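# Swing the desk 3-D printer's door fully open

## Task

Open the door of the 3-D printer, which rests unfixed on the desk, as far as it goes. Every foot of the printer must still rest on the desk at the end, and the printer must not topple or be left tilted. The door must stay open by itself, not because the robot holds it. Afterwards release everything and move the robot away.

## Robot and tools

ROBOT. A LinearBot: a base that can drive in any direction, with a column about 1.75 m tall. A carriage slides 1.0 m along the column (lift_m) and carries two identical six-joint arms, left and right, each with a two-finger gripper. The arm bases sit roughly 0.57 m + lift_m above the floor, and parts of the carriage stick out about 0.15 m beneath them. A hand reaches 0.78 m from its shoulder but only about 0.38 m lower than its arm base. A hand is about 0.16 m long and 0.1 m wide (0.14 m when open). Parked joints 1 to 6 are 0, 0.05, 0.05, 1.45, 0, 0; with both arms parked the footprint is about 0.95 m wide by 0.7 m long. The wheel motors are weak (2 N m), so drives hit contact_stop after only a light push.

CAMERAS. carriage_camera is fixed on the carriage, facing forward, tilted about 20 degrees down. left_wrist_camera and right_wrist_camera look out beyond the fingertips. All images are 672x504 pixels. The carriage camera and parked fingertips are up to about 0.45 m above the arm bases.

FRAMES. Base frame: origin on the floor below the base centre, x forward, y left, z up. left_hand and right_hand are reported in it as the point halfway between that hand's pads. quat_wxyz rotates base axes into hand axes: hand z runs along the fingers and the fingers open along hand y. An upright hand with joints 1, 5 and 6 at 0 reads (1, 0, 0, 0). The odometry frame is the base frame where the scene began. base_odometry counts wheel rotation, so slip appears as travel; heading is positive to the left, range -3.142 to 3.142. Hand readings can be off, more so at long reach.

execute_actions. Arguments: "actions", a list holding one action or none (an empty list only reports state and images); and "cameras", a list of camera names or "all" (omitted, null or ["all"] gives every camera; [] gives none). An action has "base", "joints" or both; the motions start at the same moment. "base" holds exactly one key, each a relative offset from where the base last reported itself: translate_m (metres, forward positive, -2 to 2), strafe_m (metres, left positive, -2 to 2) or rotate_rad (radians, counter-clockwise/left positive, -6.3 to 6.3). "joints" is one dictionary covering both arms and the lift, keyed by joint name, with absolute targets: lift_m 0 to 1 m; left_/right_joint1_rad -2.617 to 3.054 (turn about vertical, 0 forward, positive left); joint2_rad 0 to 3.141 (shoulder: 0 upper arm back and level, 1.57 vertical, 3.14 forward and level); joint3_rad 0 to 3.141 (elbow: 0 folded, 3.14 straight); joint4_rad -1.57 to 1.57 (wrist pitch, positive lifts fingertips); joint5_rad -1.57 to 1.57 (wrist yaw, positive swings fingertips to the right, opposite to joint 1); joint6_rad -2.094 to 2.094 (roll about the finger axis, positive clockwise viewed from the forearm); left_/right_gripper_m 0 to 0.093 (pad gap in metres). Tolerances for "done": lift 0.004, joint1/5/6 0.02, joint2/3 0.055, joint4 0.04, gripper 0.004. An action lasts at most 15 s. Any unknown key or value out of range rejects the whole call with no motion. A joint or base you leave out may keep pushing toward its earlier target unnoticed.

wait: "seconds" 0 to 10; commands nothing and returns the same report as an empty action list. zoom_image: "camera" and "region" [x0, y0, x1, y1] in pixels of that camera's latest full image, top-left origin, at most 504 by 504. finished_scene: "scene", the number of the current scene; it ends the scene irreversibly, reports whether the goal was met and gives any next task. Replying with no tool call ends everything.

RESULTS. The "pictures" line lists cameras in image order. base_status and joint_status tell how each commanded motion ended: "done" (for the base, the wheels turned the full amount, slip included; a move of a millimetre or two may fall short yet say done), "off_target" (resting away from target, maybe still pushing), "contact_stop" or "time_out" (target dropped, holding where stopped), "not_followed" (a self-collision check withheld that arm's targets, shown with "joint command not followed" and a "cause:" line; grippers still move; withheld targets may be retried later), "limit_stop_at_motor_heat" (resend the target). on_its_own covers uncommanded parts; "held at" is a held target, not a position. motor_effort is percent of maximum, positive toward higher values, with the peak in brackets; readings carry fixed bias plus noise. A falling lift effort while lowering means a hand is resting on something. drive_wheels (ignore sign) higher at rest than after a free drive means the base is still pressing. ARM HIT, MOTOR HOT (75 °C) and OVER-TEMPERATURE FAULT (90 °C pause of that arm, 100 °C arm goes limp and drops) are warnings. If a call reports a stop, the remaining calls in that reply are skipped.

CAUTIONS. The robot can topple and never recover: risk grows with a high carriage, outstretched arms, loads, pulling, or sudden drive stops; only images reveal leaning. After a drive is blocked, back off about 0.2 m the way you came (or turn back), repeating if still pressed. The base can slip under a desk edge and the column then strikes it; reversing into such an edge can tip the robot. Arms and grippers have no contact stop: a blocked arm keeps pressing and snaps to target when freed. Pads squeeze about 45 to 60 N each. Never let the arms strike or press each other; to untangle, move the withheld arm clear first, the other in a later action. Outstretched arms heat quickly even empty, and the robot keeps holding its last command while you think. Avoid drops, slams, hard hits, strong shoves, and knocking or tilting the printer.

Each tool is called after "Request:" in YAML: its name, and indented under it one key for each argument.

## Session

Request:
execute_actions:
  actions: []
  cameras: ["carriage_camera"]

Scene clock: 0.00 s.
base_odometry: x=+0.000 y=+0.000 heading=+0.000 (m, m, rad; odometry frame)
base_status: not commanded
joint_positions: lift_m=+0.297 left_joint1_rad=+0.026 left_joint2_rad=+0.050 left_joint3_rad=+0.053 left_joint4_rad=+1.396 left_joint5_rad=+0.032 left_joint6_rad=+0.021 left_gripper_m=+0.095 right_joint1_rad=-0.031 right_joint2_rad=+0.031 right_joint3_rad=+0.040 right_joint4_rad=+1.468 right_joint5_rad=+0.004 right_joint6_rad=-0.034 right_gripper_m=+0.094
joint_status: not commanded
motor_effort: lift_m=+17 drive_wheels=+2 (%)
left_hand: x=+0.3079 y=+0.3256 z=+1.2760 quat_wxyz=(+0.996, +0.016, +0.086, +0.022) (m; base frame)
right_hand: x=+0.2881 y=-0.3314 z=+1.2751 quat_wxyz=(+0.998, +0.002, +0.047, -0.032) (m; base frame)
pictures: carriage_camera
Images, in order (width x height): carriage_camera 672x504.

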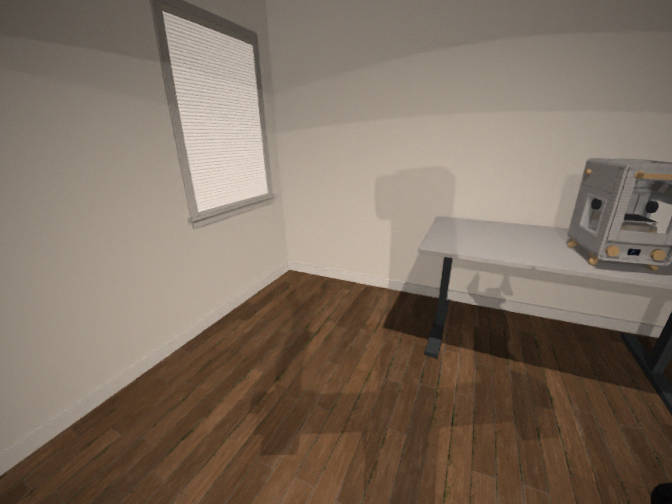

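Request:
execute_actions:
  actions:
    - {"base":{"rotate_rad":-0.55},"joints":{"right_joint2_rad":1.3,"right_joint3_rad":1.0,"right_joint4_rad":0.3,"right_joint1_rad":0,"right_joint6_rad":1.57,"lift_m":0.25}}
  cameras: ["carriage_camera","right_wrist_camera"]

Scene clock: 3.93 s.
base_odometry: x=+0.000 y=+0.000 heading=-0.548 (m, m, rad; odometry frame)
base_status: done
joint_positions: lift_m=+0.250 left_joint1_rad=+0.026 left_joint2_rad=+0.050 left_joint3_rad=+0.053 left_joint4_rad=+1.396 left_joint5_rad=+0.032 left_joint6_rad=+0.021 left_gripper_m=+0.095 right_joint1_rad=-0.010 right_joint2_rad=+1.301 right_joint3_rad=+0.971 right_joint4_rad=+0.291 right_joint5_rad=+0.003 right_joint6_rad=+1.561 right_gripper_m=+0.094
joint_status: all done
motor_effort: lift_m=+16(16) drive_wheels=+25(34) (%)
left_hand: x=+0.3078 y=+0.3256 z=+1.2288 quat_wxyz=(+0.996, +0.016, +0.086, +0.022) (m; base frame)
right_hand: x=+0.7111 y=-0.3349 z=+1.1347 quat_wxyz=(+0.495, +0.511, +0.509, +0.484) (m; base frame)
pictures: carriage_camera, right_wrist_camera
Images, in order (width x height): carriage_camera 672x504, right_wrist_camera 672x504.

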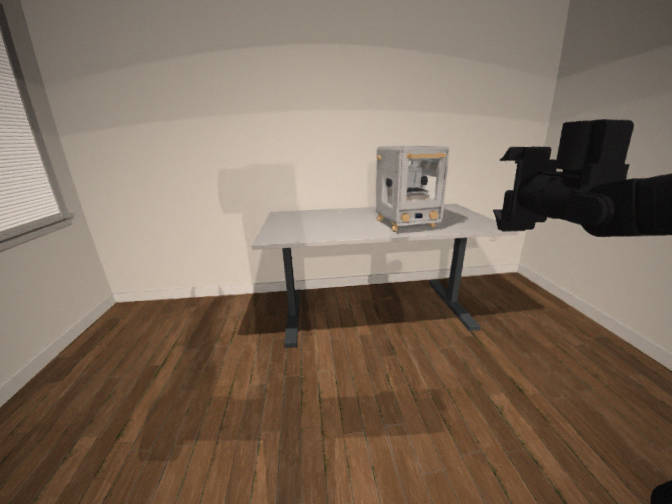

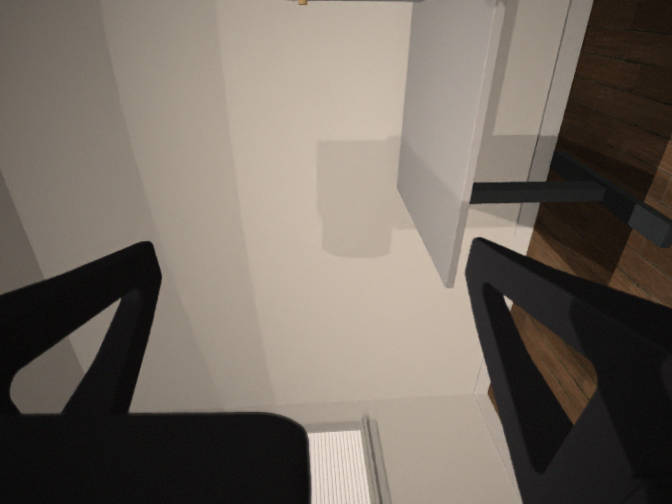

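Request:
execute_actions:
  actions:
    - {"base":{"rotate_rad":0.16}}
  cameras: []

Request:
execute_actions:
  actions:
    - {"base":{"strafe_m":-0.3}}
  cameras: ["carriage_camera"]

Request:
execute_actions:
  actions:
    - {"base":{"translate_m":0.4}}
  cameras: ["carriage_camera","right_wrist_camera"]

Scene clock: 8.90 s.
base_odometry: x=+0.000 y=+0.000 heading=-0.390 (m, m, rad; odometry frame)
base_status: done
joint_positions: lift_m=+0.250 left_joint1_rad=+0.026 left_joint2_rad=+0.050 left_joint3_rad=+0.053 left_joint4_rad=+1.396 left_joint5_rad=+0.032 left_joint6_rad=+0.021 left_gripper_m=+0.095 right_joint1_rad=-0.010 right_joint2_rad=+1.301 right_joint3_rad=+0.971 right_joint4_rad=+0.293 right_joint5_rad=+0.004 right_joint6_rad=+1.561 right_gripper_m=+0.094
joint_status: not commanded
motor_effort: lift_m=+16(16) drive_wheels=-26(36) (%)
left_hand: x=+0.3080 y=+0.3256 z=+1.2288 quat_wxyz=(+0.996, +0.016, +0.086, +0.022) (m; base frame)
right_hand: x=+0.7111 y=-0.3351 z=+1.1351 quat_wxyz=(+0.496, +0.511, +0.508, +0.485) (m; base frame)
pictures: none
No camera images: the call's "cameras" was empty. Leave "cameras" out to get every camera's image.

Scene clock: 11.50 s.
base_odometry: x=-0.115 y=-0.277 heading=-0.392 (m, m, rad; odometry frame)
base_status: done
joint_positions: lift_m=+0.250 left_joint1_rad=+0.026 left_joint2_rad=+0.050 left_joint3_rad=+0.053 left_joint4_rad=+1.395 left_joint5_rad=+0.032 left_joint6_rad=+0.021 left_gripper_m=+0.095 right_joint1_rad=-0.009 right_joint2_rad=+1.301 right_joint3_rad=+0.971 right_joint4_rad=+0.295 right_joint5_rad=+0.004 right_joint6_rad=+1.561 right_gripper_m=+0.094
joint_status: not commanded
motor_effort: lift_m=+16(16) drive_wheels=-17(47) (%)
left_hand: x=+0.3082 y=+0.3256 z=+1.2287 quat_wxyz=(+0.996, +0.016, +0.087, +0.022) (m; base frame)
right_hand: x=+0.7112 y=-0.3348 z=+1.1357 quat_wxyz=(+0.497, +0.510, +0.508, +0.485) (m; base frame)
pictures: carriage_camera
Images, in order (width x height): carriage_camera 672x504.

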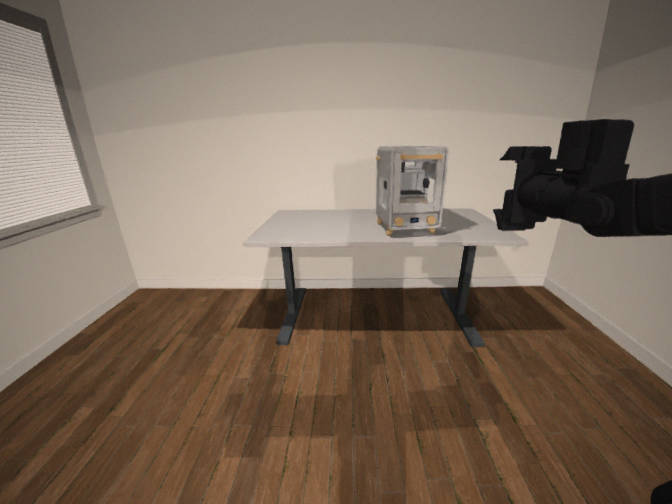

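Scene clock: 14.43 s.
base_odometry: x=+0.255 y=-0.431 heading=-0.393 (m, m, rad; odometry frame)
base_status: done
joint_positions: lift_m=+0.250 left_joint1_rad=+0.026 left_joint2_rad=+0.050 left_joint3_rad=+0.053 left_joint4_rad=+1.396 left_joint5_rad=+0.032 left_joint6_rad=+0.021 left_gripper_m=+0.095 right_joint1_rad=-0.008 right_joint2_rad=+1.301 right_joint3_rad=+0.971 right_joint4_rad=+0.296 right_joint5_rad=+0.005 right_joint6_rad=+1.561 right_gripper_m=+0.094
joint_status: not commanded
motor_effort: lift_m=+16(16) drive_wheels=-15(35) (%)
left_hand: x=+0.3080 y=+0.3256 z=+1.2288 quat_wxyz=(+0.996, +0.016, +0.086, +0.022) (m; base frame)
right_hand: x=+0.7112 y=-0.3342 z=+1.1361 quat_wxyz=(+0.497, +0.509, +0.508, +0.486) (m; base frame)
pictures: carriage_camera, right_wrist_camera
Images, in order (width x height): carriage_camera 672x504, right_wrist_camera 672x504.

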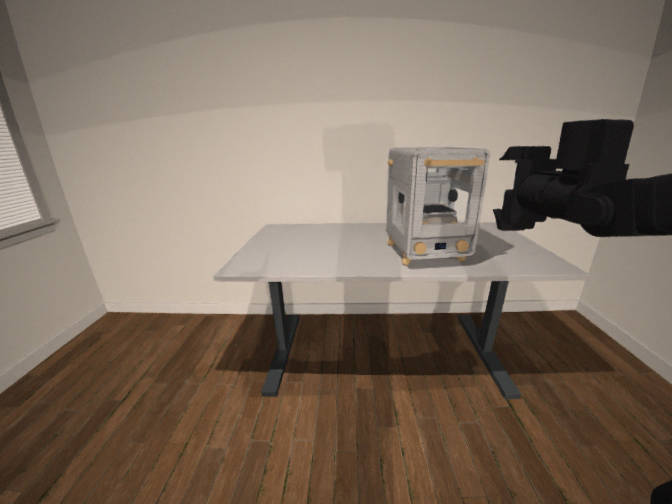

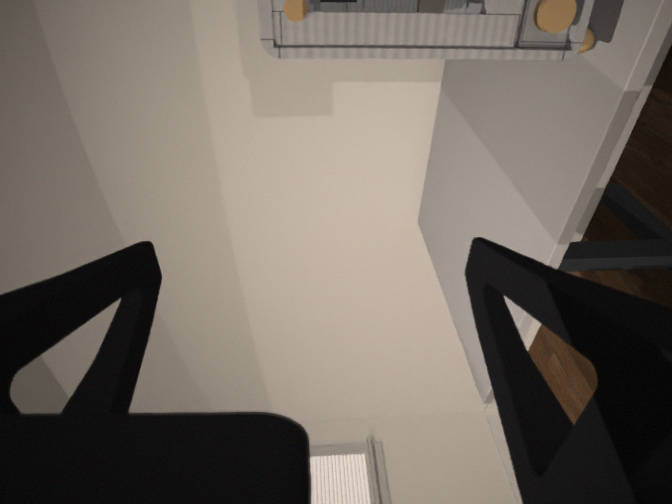

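Request:
execute_actions:
  actions:
    - {"base":{"rotate_rad":0.1}}
  cameras: []

Request:
execute_actions:
  actions:
    - {"base":{"strafe_m":-0.19}}
  cameras: []

Request:
execute_actions:
  actions:
    - {"base":{"translate_m":0.2}}
  cameras: ["carriage_camera","right_wrist_camera"]

Scene clock: 18.73 s.
base_odometry: x=+0.255 y=-0.431 heading=-0.294 (m, m, rad; odometry frame)
base_status: done
joint_positions: lift_m=+0.250 left_joint1_rad=+0.026 left_joint2_rad=+0.050 left_joint3_rad=+0.053 left_joint4_rad=+1.395 left_joint5_rad=+0.032 left_joint6_rad=+0.021 left_gripper_m=+0.095 right_joint1_rad=-0.008 right_joint2_rad=+1.301 right_joint3_rad=+0.971 right_joint4_rad=+0.297 right_joint5_rad=+0.005 right_joint6_rad=+1.561 right_gripper_m=+0.094
joint_status: not commanded
motor_effort: lift_m=+16(16) drive_wheels=-9(25) (%)
left_hand: x=+0.3081 y=+0.3256 z=+1.2288 quat_wxyz=(+0.996, +0.016, +0.086, +0.022) (m; base frame)
right_hand: x=+0.7112 y=-0.3342 z=+1.1362 quat_wxyz=(+0.497, +0.509, +0.508, +0.486) (m; base frame)
pictures: none
No camera images: the call's "cameras" was empty. Leave "cameras" out to get every camera's image.

Scene clock: 20.87 s.
base_odometry: x=+0.200 y=-0.613 heading=-0.293 (m, m, rad; odometry frame)
base_status: done
joint_positions: lift_m=+0.250 left_joint1_rad=+0.026 left_joint2_rad=+0.050 left_joint3_rad=+0.053 left_joint4_rad=+1.395 left_joint5_rad=+0.032 left_joint6_rad=+0.021 left_gripper_m=+0.095 right_joint1_rad=-0.008 right_joint2_rad=+1.301 right_joint3_rad=+0.971 right_joint4_rad=+0.297 right_joint5_rad=+0.005 right_joint6_rad=+1.561 right_gripper_m=+0.094
joint_status: not commanded
motor_effort: lift_m=+16(16) drive_wheels=-9(33) (%)
left_hand: x=+0.3081 y=+0.3256 z=+1.2288 quat_wxyz=(+0.996, +0.016, +0.086, +0.022) (m; base frame)
right_hand: x=+0.7112 y=-0.3341 z=+1.1362 quat_wxyz=(+0.497, +0.509, +0.508, +0.486) (m; base frame)
pictures: none
No camera images: the call's "cameras" was empty. Leave "cameras" out to get every camera's image.

Scene clock: 23.07 s.
base_odometry: x=+0.392 y=-0.672 heading=-0.294 (m, m, rad; odometry frame)
base_status: done
joint_positions: lift_m=+0.250 left_joint1_rad=+0.026 left_joint2_rad=+0.050 left_joint3_rad=+0.053 left_joint4_rad=+1.396 left_joint5_rad=+0.032 left_joint6_rad=+0.021 left_gripper_m=+0.095 right_joint1_rad=-0.008 right_joint2_rad=+1.301 right_joint3_rad=+0.971 right_joint4_rad=+0.297 right_joint5_rad=+0.004 right_joint6_rad=+1.561 right_gripper_m=+0.094
joint_status: not commanded
motor_effort: lift_m=+16(16) drive_wheels=-12(35) (%)
left_hand: x=+0.3080 y=+0.3256 z=+1.2288 quat_wxyz=(+0.996, +0.016, +0.086, +0.022) (m; base frame)
right_hand: x=+0.7112 y=-0.3341 z=+1.1362 quat_wxyz=(+0.497, +0.509, +0.508, +0.486) (m; base frame)
pictures: carriage_camera, right_wrist_camera
Images, in order (width x height): carriage_camera 672x504, right_wrist_camera 672x504.

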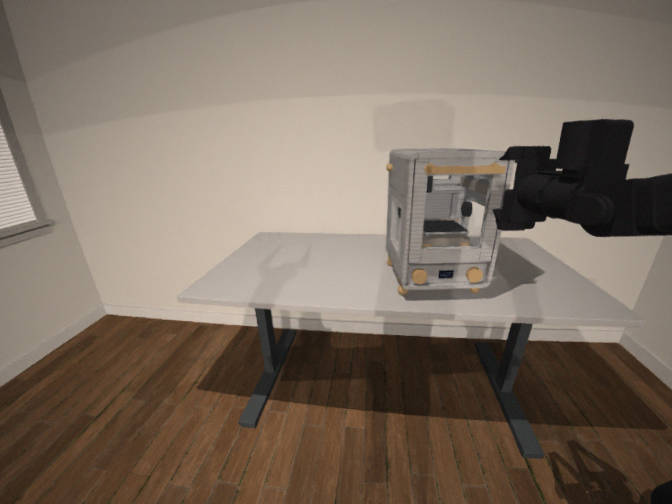

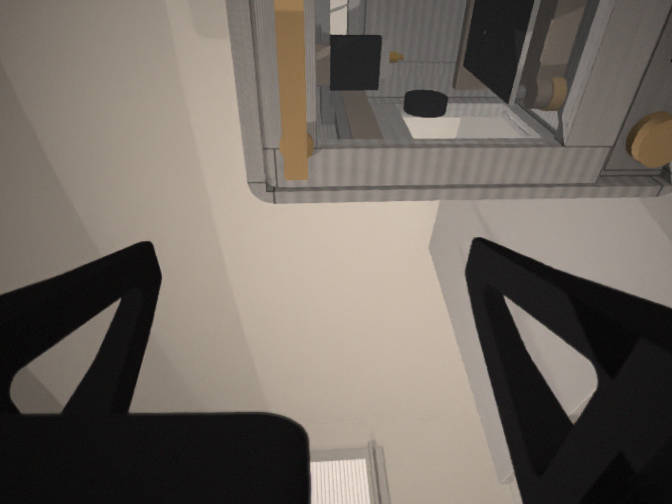

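Request:
execute_actions:
  actions:
    - {"base":{"translate_m":0.14},"joints":{"lift_m":0.262}}
  cameras: ["carriage_camera","right_wrist_camera"]

Scene clock: 27.53 s.
base_odometry: x=+0.526 y=-0.713 heading=-0.295 (m, m, rad; odometry frame)
base_status: done
joint_positions: lift_m=+0.262 left_joint1_rad=+0.026 left_joint2_rad=+0.050 left_joint3_rad=+0.053 left_joint4_rad=+1.396 left_joint5_rad=+0.032 left_joint6_rad=+0.021 left_gripper_m=+0.095 right_joint1_rad=-0.008 right_joint2_rad=+1.301 right_joint3_rad=+0.979 right_joint4_rad=+0.299 right_joint5_rad=+0.004 right_joint6_rad=+1.561 right_gripper_m=+0.094
joint_status: all done
motor_effort: lift_m=+18(22) drive_wheels=-10(34) (%)
left_hand: x=+0.3080 y=+0.3256 z=+1.2406 quat_wxyz=(+0.996, +0.016, +0.086, +0.022) (m; base frame)
right_hand: x=+0.7113 y=-0.3341 z=+1.1527 quat_wxyz=(+0.500, +0.506, +0.505, +0.489) (m; base frame)
pictures: carriage_camera, right_wrist_camera
Images, in order (width x height): carriage_camera 672x504, right_wrist_camera 672x504.

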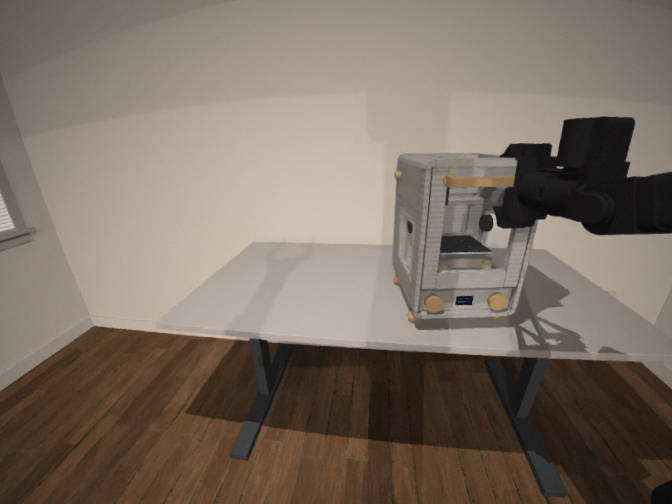

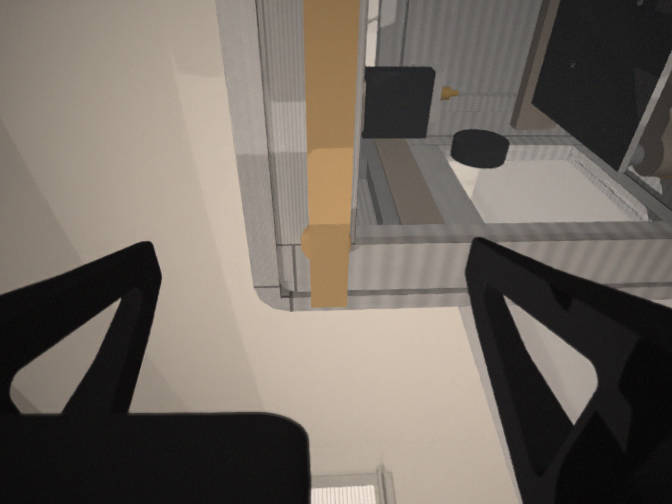

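Request:
execute_actions:
  actions:
    - {"base":{"translate_m":0.06},"joints":{"lift_m":0.257,"right_joint1_rad":0.03}}
  cameras: ["carriage_camera","right_wrist_camera"]

Scene clock: 30.43 s.
base_odometry: x=+0.583 y=-0.731 heading=-0.296 (m, m, rad; odometry frame)
base_status: done
joint_positions: lift_m=+0.257 left_joint1_rad=+0.026 left_joint2_rad=+0.050 left_joint3_rad=+0.053 left_joint4_rad=+1.396 left_joint5_rad=+0.032 left_joint6_rad=+0.021 left_gripper_m=+0.095 right_joint1_rad=+0.023 right_joint2_rad=+1.299 right_joint3_rad=+0.979 right_joint4_rad=+0.296 right_joint5_rad=+0.005 right_joint6_rad=+1.562 right_gripper_m=+0.094
joint_status: all done
motor_effort: lift_m=+16(16) drive_wheels=-9(41) (%)
left_hand: x=+0.3080 y=+0.3256 z=+1.2359 quat_wxyz=(+0.996, +0.016, +0.086, +0.022) (m; base frame)
right_hand: x=+0.7109 y=-0.3203 z=+1.1479 quat_wxyz=(+0.492, +0.499, +0.513, +0.496) (m; base frame)
pictures: carriage_camera, right_wrist_camera
Images, in order (width x height): carriage_camera 672x504, right_wrist_camera 672x504.

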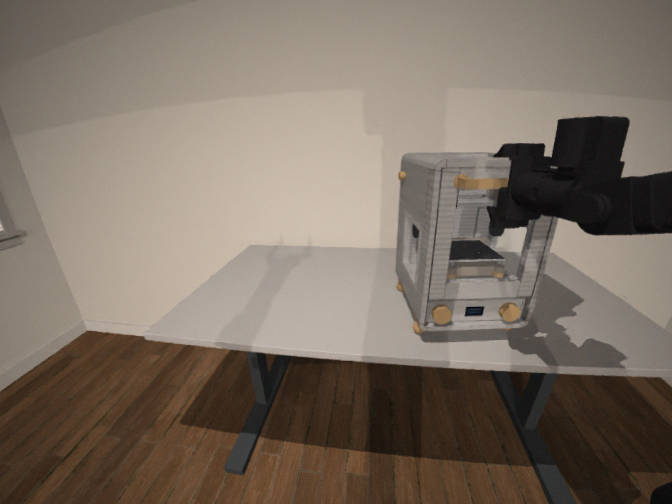

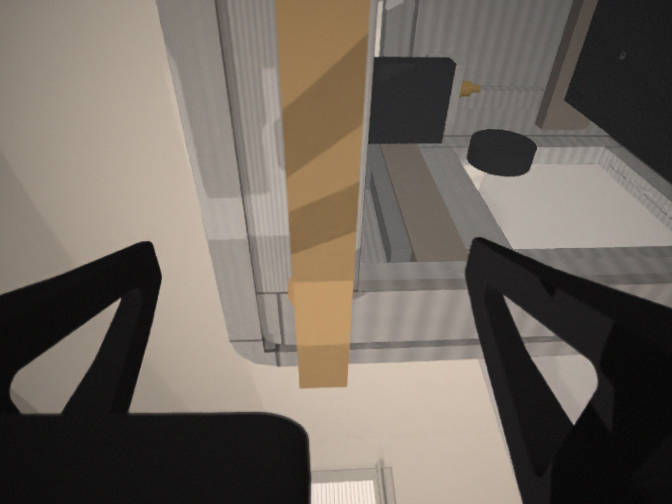

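Request:
execute_actions:
  actions:
    - {"base":{"translate_m":0.03}}
  cameras: []

Request:
execute_actions:
  actions:
    - {"joints":{"right_gripper_m":0}}
  cameras: ["right_wrist_camera"]

Request:
execute_actions:
  actions:
    - {"base":{"translate_m":-0.03}}
  cameras: ["carriage_camera","right_wrist_camera"]

Scene clock: 34.20 s.
base_odometry: x=+0.612 y=-0.740 heading=-0.297 (m, m, rad; odometry frame)
base_status: done
joint_positions: lift_m=+0.257 left_joint1_rad=+0.026 left_joint2_rad=+0.050 left_joint3_rad=+0.053 left_joint4_rad=+1.396 left_joint5_rad=+0.032 left_joint6_rad=+0.021 left_gripper_m=+0.095 right_joint1_rad=+0.023 right_joint2_rad=+1.299 right_joint3_rad=+0.979 right_joint4_rad=+0.297 right_joint5_rad=+0.005 right_joint6_rad=+1.562 right_gripper_m=+0.094
joint_status: not commanded
motor_effort: lift_m=+16(16) drive_wheels=-10(39) (%)
left_hand: x=+0.3079 y=+0.3256 z=+1.2359 quat_wxyz=(+0.996, +0.016, +0.086, +0.022) (m; base frame)
right_hand: x=+0.7109 y=-0.3203 z=+1.1480 quat_wxyz=(+0.492, +0.499, +0.513, +0.496) (m; base frame)
pictures: none
No camera images: the call's "cameras" was empty. Leave "cameras" out to get every camera's image.

Scene clock: 34.93 s.
base_odometry: x=+0.612 y=-0.740 heading=-0.297 (m, m, rad; odometry frame)
base_status: not commanded
joint_positions: lift_m=+0.257 left_joint1_rad=+0.026 left_joint2_rad=+0.050 left_joint3_rad=+0.053 left_joint4_rad=+1.396 left_joint5_rad=+0.032 left_joint6_rad=+0.021 left_gripper_m=+0.095 right_joint1_rad=+0.023 right_joint2_rad=+1.300 right_joint3_rad=+0.979 right_joint4_rad=+0.285 right_joint5_rad=+0.004 right_joint6_rad=+1.566 right_gripper_m=+0.016
joint_status: right_gripper_m off_target (ended at +0.016, target +0.000)
motor_effort: lift_m=+16(16) drive_wheels=-9(11) (%)
left_hand: x=+0.3080 y=+0.3256 z=+1.2359 quat_wxyz=(+0.996, +0.016, +0.086, +0.022) (m; base frame)
right_hand: x=+0.7110 y=-0.3202 z=+1.1449 quat_wxyz=(+0.487, +0.503, +0.515, +0.494) (m; base frame)
pictures: right_wrist_camera
Images, in order (width x height): right_wrist_camera 672x504.

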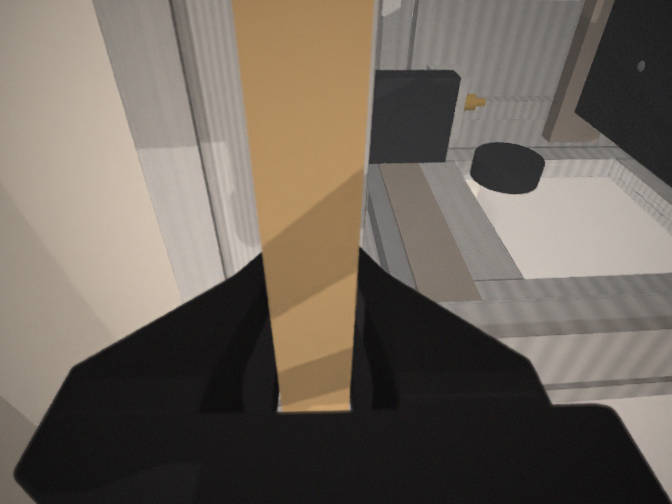

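Scene clock: 35.90 s.
base_odometry: x=+0.583 y=-0.731 heading=-0.297 (m, m, rad; odometry frame)
base_status: done
joint_positions: lift_m=+0.257 left_joint1_rad=+0.026 left_joint2_rad=+0.050 left_joint3_rad=+0.053 left_joint4_rad=+1.396 left_joint5_rad=+0.032 left_joint6_rad=+0.021 left_gripper_m=+0.095 right_joint1_rad=+0.023 right_joint2_rad=+1.317 right_joint3_rad=+0.979 right_joint4_rad=+0.296 right_joint5_rad=+0.003 right_joint6_rad=+1.567 right_gripper_m=+0.017
joint_status: not commanded
motor_effort: lift_m=+16(16) drive_wheels=-4(42) (%)
left_hand: x=+0.3080 y=+0.3256 z=+1.2359 quat_wxyz=(+0.996, +0.016, +0.086, +0.022) (m; base frame)
right_hand: x=+0.7147 y=-0.3199 z=+1.1406 quat_wxyz=(+0.485, +0.504, +0.517, +0.494) (m; base frame)
pictures: carriage_camera, right_wrist_camera
Images, in order (width x height): carriage_camera 672x504, right_wrist_camera 672x504.

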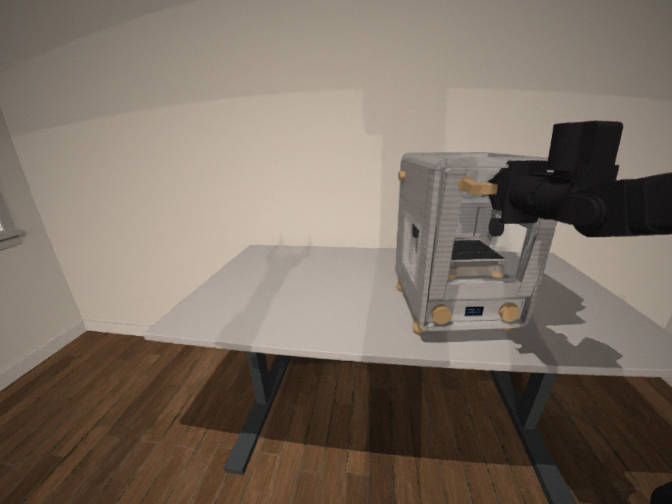

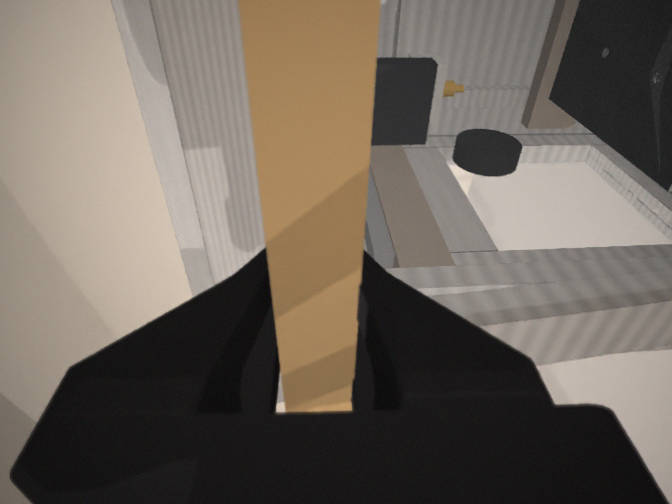

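Repeat the earlier sequence (heights +0.04).

Request:
execute_actions:
  actions:
    - {"base":{"translate_m":-0.04},"joints":{"lift_m":0.167,"right_joint4_rad":0.7}}
  cameras: []

Request:
execute_actions:
  actions:
    - {"base":{"translate_m":-0.035},"joints":{"lift_m":0.042,"right_joint4_rad":1.05}}
  cameras: ["carriage_camera"]

Request:
execute_actions:
  actions:
    - {"joints":{"right_gripper_m":0.04,"right_joint3_rad":0.7,"right_joint4_rad":1.3}}
  cameras: ["carriage_camera","right_wrist_camera"]

Scene clock: 40.33 s.
base_odometry: x=+0.545 y=-0.719 heading=-0.296 (m, m, rad; odometry frame)
base_status: done
joint_positions: lift_m=+0.167 left_joint1_rad=+0.026 left_joint2_rad=+0.050 left_joint3_rad=+0.053 left_joint4_rad=+1.396 left_joint5_rad=+0.032 left_joint6_rad=+0.021 left_gripper_m=+0.095 right_joint1_rad=+0.023 right_joint2_rad=+1.309 right_joint3_rad=+0.979 right_joint4_rad=+0.607 right_joint5_rad=-0.001 right_joint6_rad=+1.553 right_gripper_m=+0.016
joint_status: right_joint4_rad off_target (ended at +0.607, target +0.700); the others done
motor_effort: lift_m=+16(16) drive_wheels=+11(43) (%)
left_hand: x=+0.3079 y=+0.3256 z=+1.1458 quat_wxyz=(+0.996, +0.016, +0.086, +0.022) (m; base frame)
right_hand: x=+0.7039 y=-0.3195 z=+1.1292 quat_wxyz=(+0.562, +0.417, +0.435, +0.566) (m; base frame)
pictures: none
No camera images: the call's "cameras" was empty. Leave "cameras" out to get every camera's image.

Scene clock: 41.40 s.
base_odometry: x=+0.512 y=-0.709 heading=-0.295 (m, m, rad; odometry frame)
base_status: done
joint_positions: lift_m=+0.042 left_joint1_rad=+0.026 left_joint2_rad=+0.050 left_joint3_rad=+0.053 left_joint4_rad=+1.396 left_joint5_rad=+0.032 left_joint6_rad=+0.021 left_gripper_m=+0.095 right_joint1_rad=+0.025 right_joint2_rad=+1.307 right_joint3_rad=+0.979 right_joint4_rad=+0.977 right_joint5_rad=-0.013 right_joint6_rad=+1.531 right_gripper_m=+0.016
joint_status: right_joint4_rad off_target (ended at +0.978, target +1.050); the others done
motor_effort: lift_m=+16(16) drive_wheels=-16(43) (%)
left_hand: x=+0.3079 y=+0.3256 z=+1.0208 quat_wxyz=(+0.996, +0.016, +0.086, +0.022) (m; base frame)
right_hand: x=+0.6628 y=-0.3177 z=+1.0859 quat_wxyz=(+0.636, +0.300, +0.329, +0.631) (m; base frame)
pictures: carriage_camera
Images, in order (width x height): carriage_camera 672x504.

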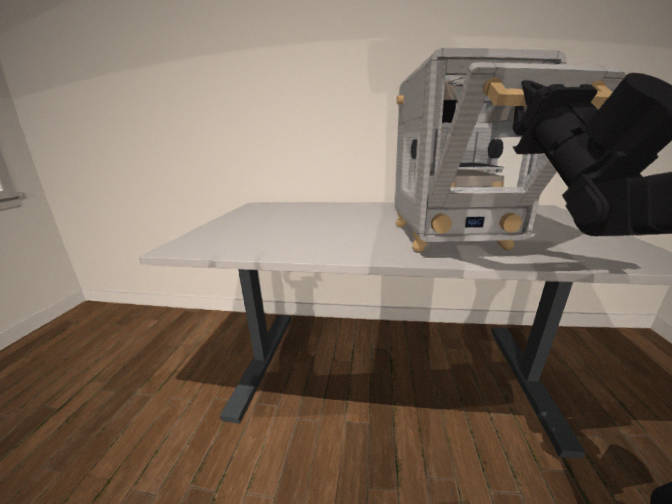

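Scene clock: 42.30 s.
base_odometry: x=+0.512 y=-0.709 heading=-0.295 (m, m, rad; odometry frame)
base_status: not commanded
joint_positions: lift_m=+0.042 left_joint1_rad=+0.026 left_joint2_rad=+0.050 left_joint3_rad=+0.053 left_joint4_rad=+1.396 left_joint5_rad=+0.032 left_joint6_rad=+0.021 left_gripper_m=+0.095 right_joint1_rad=+0.025 right_joint2_rad=+1.306 right_joint3_rad=+0.716 right_joint4_rad=+1.323 right_joint5_rad=-0.004 right_joint6_rad=+1.557 right_gripper_m=+0.040
joint_status: all done
motor_effort: lift_m=+16(16) drive_wheels=-16(16) (%)
left_hand: x=+0.3079 y=+0.3256 z=+1.0208 quat_wxyz=(+0.996, +0.016, +0.086, +0.022) (m; base frame)
right_hand: x=+0.6350 y=-0.3200 z=+1.0377 quat_wxyz=(+0.642, +0.281, +0.294, +0.650) (m; base frame)
pictures: carriage_camera, right_wrist_camera
Images, in order (width x height): carriage_camera 672x504, right_wrist_camera 672x504.

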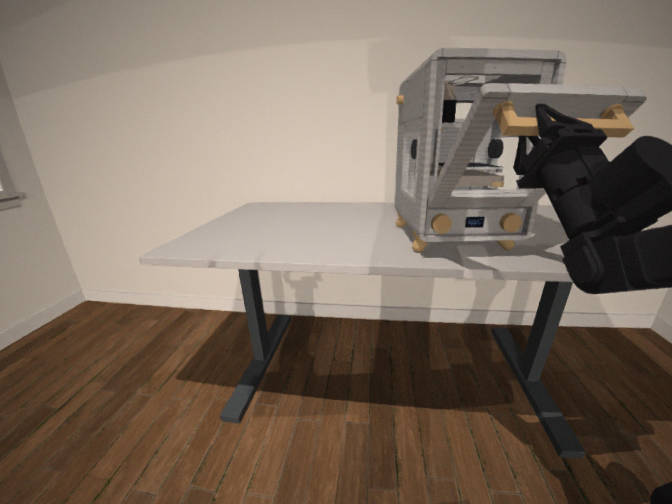

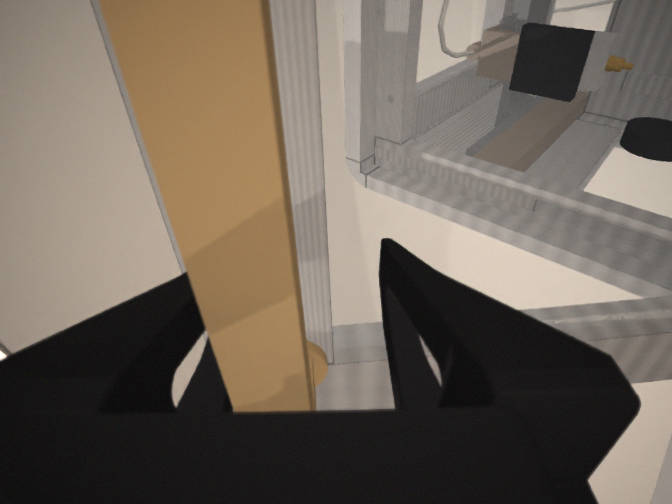

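Request:
execute_actions:
  actions:
    - {"base":{"translate_m":-0.1},"joints":{"right_gripper_m":0.05,"right_joint2_rad":1.45,"lift_m":0.03}}
  cameras: ["carriage_camera","right_wrist_camera"]

Scene clock: 45.93 s.
base_odometry: x=+0.416 y=-0.680 heading=-0.295 (m, m, rad; odometry frame)
base_status: done
joint_positions: lift_m=+0.030 left_joint1_rad=+0.026 left_joint2_rad=+0.050 left_joint3_rad=+0.053 left_joint4_rad=+1.395 left_joint5_rad=+0.032 left_joint6_rad=+0.021 left_gripper_m=+0.095 right_joint1_rad=+0.025 right_joint2_rad=+1.447 right_joint3_rad=+0.702 right_joint4_rad=+1.261 right_joint5_rad=+0.003 right_joint6_rad=+1.561 right_gripper_m=+0.050
joint_status: all done
motor_effort: lift_m=+16(16) drive_wheels=-7(29) (%)
left_hand: x=+0.3081 y=+0.3256 z=+1.0089 quat_wxyz=(+0.996, +0.016, +0.086, +0.022) (m; base frame)
right_hand: x=+0.6866 y=-0.3200 z=+0.9540 quat_wxyz=(+0.607, +0.351, +0.361, +0.615) (m; base frame)
pictures: carriage_camera, right_wrist_camera
Images, in order (width x height): carriage_camera 672x504, right_wrist_camera 672x504.

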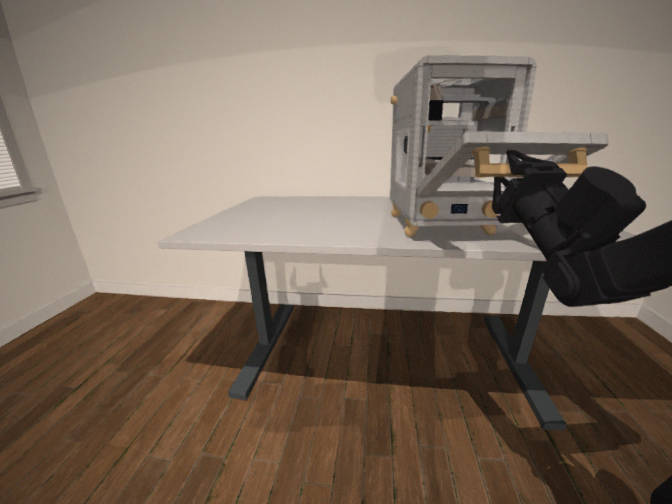

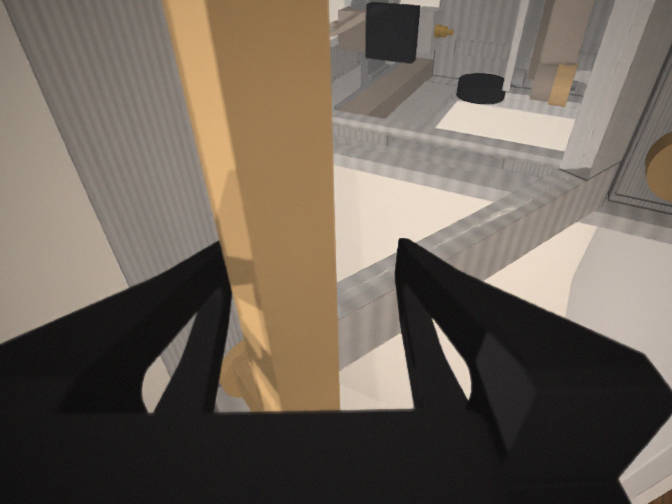

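Request:
execute_actions:
  actions:
    - {"base":{"translate_m":-0.045},"joints":{"right_joint4_rad":0.9,"lift_m":0.0}}
  cameras: ["carriage_camera","right_wrist_camera"]

Scene clock: 50.17 s.
base_odometry: x=+0.373 y=-0.667 heading=-0.296 (m, m, rad; odometry frame)
base_status: done
joint_positions: lift_m=+0.000 left_joint1_rad=+0.026 left_joint2_rad=+0.050 left_joint3_rad=+0.053 left_joint4_rad=+1.395 left_joint5_rad=+0.032 left_joint6_rad=+0.021 left_gripper_m=+0.095 right_joint1_rad=+0.025 right_joint2_rad=+1.467 right_joint3_rad=+0.692 right_joint4_rad=+0.845 right_joint5_rad=+0.003 right_joint6_rad=+1.571 right_gripper_m=+0.050
joint_status: right_joint4_rad off_target (ended at +0.845, target +0.900); the others done
motor_effort: lift_m=+16(17) drive_wheels=-6(31) (%)
left_hand: x=+0.3081 y=+0.3255 z=+0.9788 quat_wxyz=(+0.996, +0.016, +0.086, +0.022) (m; base frame)
right_hand: x=+0.7193 y=-0.3192 z=+0.8139 quat_wxyz=(+0.512, +0.477, +0.487, +0.523) (m; base frame)
pictures: carriage_camera, right_wrist_camera
Images, in order (width x height): carriage_camera 672x504, right_wrist_camera 672x504.

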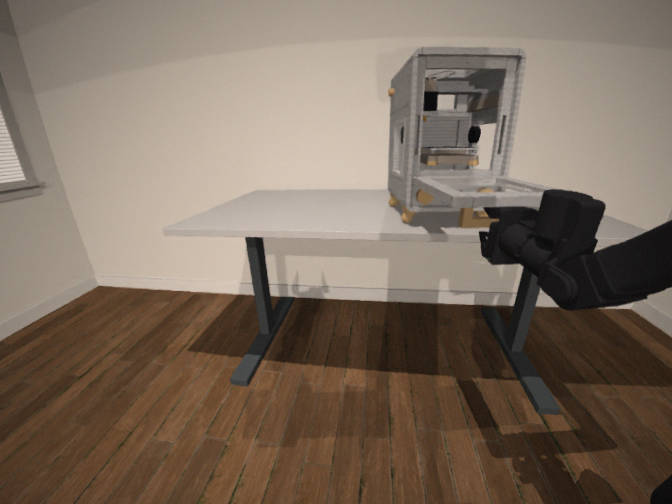

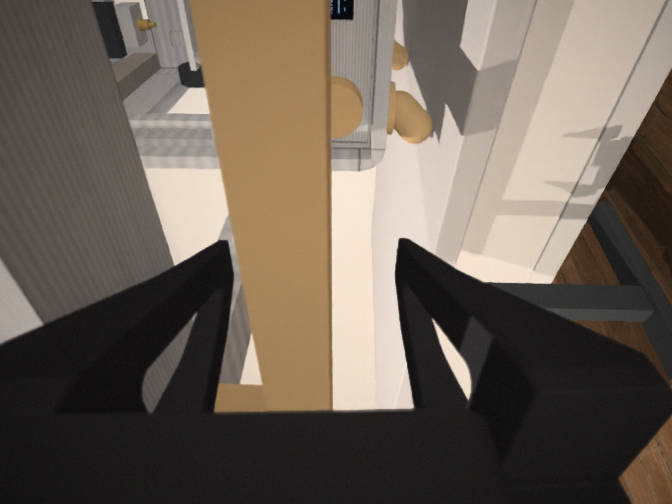

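Request:
execute_actions:
  actions:
    - {"joints":{"right_gripper_m":0.04,"lift_m":0.015,"right_joint4_rad":0.86}}
  cameras: ["right_wrist_camera"]

Request:
execute_actions:
  actions:
    - {"base":{"translate_m":-0.1}}
  cameras: ["carriage_camera","right_wrist_camera"]

Scene clock: 56.53 s.
base_odometry: x=+0.373 y=-0.667 heading=-0.296 (m, m, rad; odometry frame)
base_status: not commanded
joint_positions: lift_m=+0.015 left_joint1_rad=+0.026 left_joint2_rad=+0.050 left_joint3_rad=+0.053 left_joint4_rad=+1.395 left_joint5_rad=+0.032 left_joint6_rad=+0.021 left_gripper_m=+0.095 right_joint1_rad=+0.025 right_joint2_rad=+1.467 right_joint3_rad=+0.692 right_joint4_rad=+0.794 right_joint5_rad=+0.004 right_joint6_rad=+1.571 right_gripper_m=+0.040
joint_status: right_joint4_rad off_target (ended at +0.794, target +0.860); the others done
motor_effort: lift_m=+19(22) drive_wheels=-6(6) (%)
left_hand: x=+0.3081 y=+0.3256 z=+0.9934 quat_wxyz=(+0.996, +0.016, +0.086, +0.022) (m; base frame)
right_hand: x=+0.7199 y=-0.3193 z=+0.8161 quat_wxyz=(+0.499, +0.490, +0.500, +0.510) (m; base frame)
pictures: right_wrist_camera
Images, in order (width x height): right_wrist_camera 672x504.

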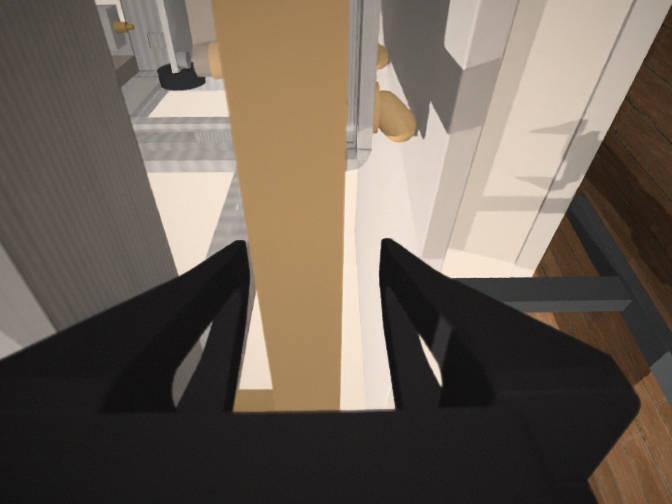

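Scene clock: 58.20 s.
base_odometry: x=+0.277 y=-0.639 heading=-0.296 (m, m, rad; odometry frame)
base_status: done
joint_positions: lift_m=+0.015 left_joint1_rad=+0.026 left_joint2_rad=+0.050 left_joint3_rad=+0.053 left_joint4_rad=+1.395 left_joint5_rad=+0.032 left_joint6_rad=+0.021 left_gripper_m=+0.095 right_joint1_rad=+0.025 right_joint2_rad=+1.462 right_joint3_rad=+0.692 right_joint4_rad=+0.850 right_joint5_rad=+0.004 right_joint6_rad=+1.571 right_gripper_m=+0.040
joint_status: not commanded
on_its_own: right_joint4_rad moved +0.056 to your old target +0.860
motor_effort: lift_m=+18(18) drive_wheels=-7(37) (%)
left_hand: x=+0.3081 y=+0.3256 z=+0.9935 quat_wxyz=(+0.996, +0.016, +0.086, +0.022) (m; base frame)
right_hand: x=+0.7185 y=-0.3193 z=+0.8318 quat_wxyz=(+0.514, +0.475, +0.485, +0.525) (m; base frame)
pictures: carriage_camera, right_wrist_camera
Images, in order (width x height): carriage_camera 672x504, right_wrist_camera 672x504.

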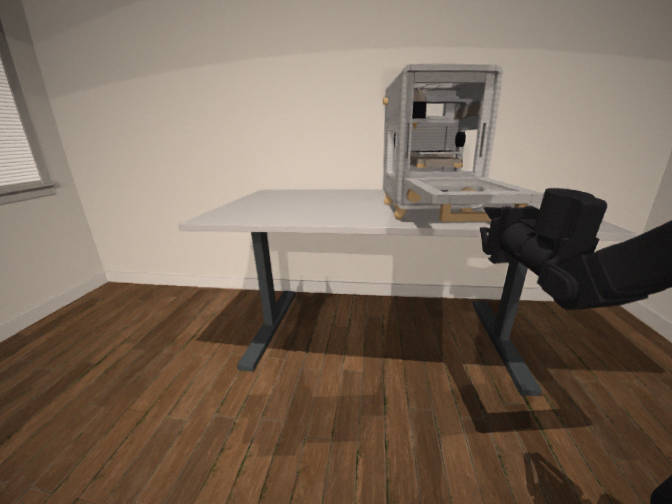

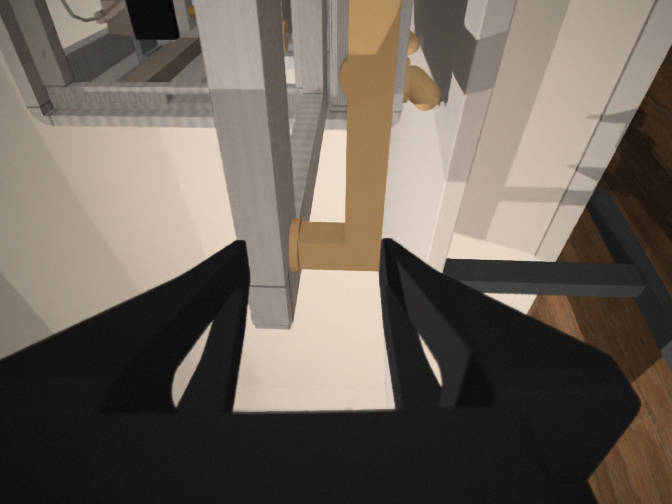

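Request:
execute_actions:
  actions:
    - {"base":{"translate_m":-0.3}}
  cameras: []

Request:
execute_actions:
  actions:
    - {"joints":{"right_joint2_rad":0.05,"right_joint3_rad":0.05,"right_joint4_rad":1.45}}
  cameras: ["carriage_camera"]

Request:
finished_scene:
  scene: 2

Scene clock: 63.93 s.
base_odometry: x=-0.010 y=-0.551 heading=-0.296 (m, m, rad; odometry frame)
base_status: done
joint_positions: lift_m=+0.015 left_joint1_rad=+0.026 left_joint2_rad=+0.050 left_joint3_rad=+0.053 left_joint4_rad=+1.395 left_joint5_rad=+0.032 left_joint6_rad=+0.021 left_gripper_m=+0.095 right_joint1_rad=+0.025 right_joint2_rad=+1.462 right_joint3_rad=+0.692 right_joint4_rad=+0.852 right_joint5_rad=+0.004 right_joint6_rad=+1.571 right_gripper_m=+0.040
joint_status: not commanded
motor_effort: lift_m=+18(19) drive_wheels=-5(37) (%)
left_hand: x=+0.3081 y=+0.3256 z=+0.9935 quat_wxyz=(+0.996, +0.016, +0.086, +0.022) (m; base frame)
right_hand: x=+0.7185 y=-0.3193 z=+0.8324 quat_wxyz=(+0.515, +0.474, +0.484, +0.526) (m; base frame)
pictures: none
No camera images: the call's "cameras" was empty. Leave "cameras" out to get every camera's image.

Scene clock: 65.60 s.
base_odometry: x=-0.010 y=-0.551 heading=-0.296 (m, m, rad; odometry frame)
base_status: not commanded
joint_positions: lift_m=+0.015 left_joint1_rad=+0.026 left_joint2_rad=+0.050 left_joint3_rad=+0.053 left_joint4_rad=+1.395 left_joint5_rad=+0.032 left_joint6_rad=+0.021 left_gripper_m=+0.095 right_joint1_rad=+0.025 right_joint2_rad=+0.057 right_joint3_rad=+0.075 right_joint4_rad=+1.453 right_joint5_rad=+0.004 right_joint6_rad=+1.571 right_gripper_m=+0.040
joint_status: all done
motor_effort: lift_m=+19(19) drive_wheels=-3(5) (%)
left_hand: x=+0.3081 y=+0.3256 z=+0.9935 quat_wxyz=(+0.996, +0.016, +0.086, +0.022) (m; base frame)
right_hand: x=+0.2895 y=-0.3300 z=+1.0014 quat_wxyz=(+0.697, +0.036, +0.034, +0.715) (m; base frame)
pictures: carriage_camera
Images, in order (width x height): carriage_camera 672x504.

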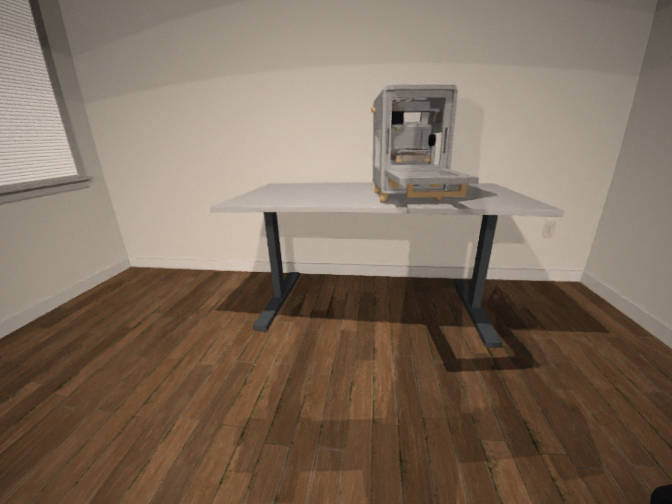

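The scene is finished: the task was done.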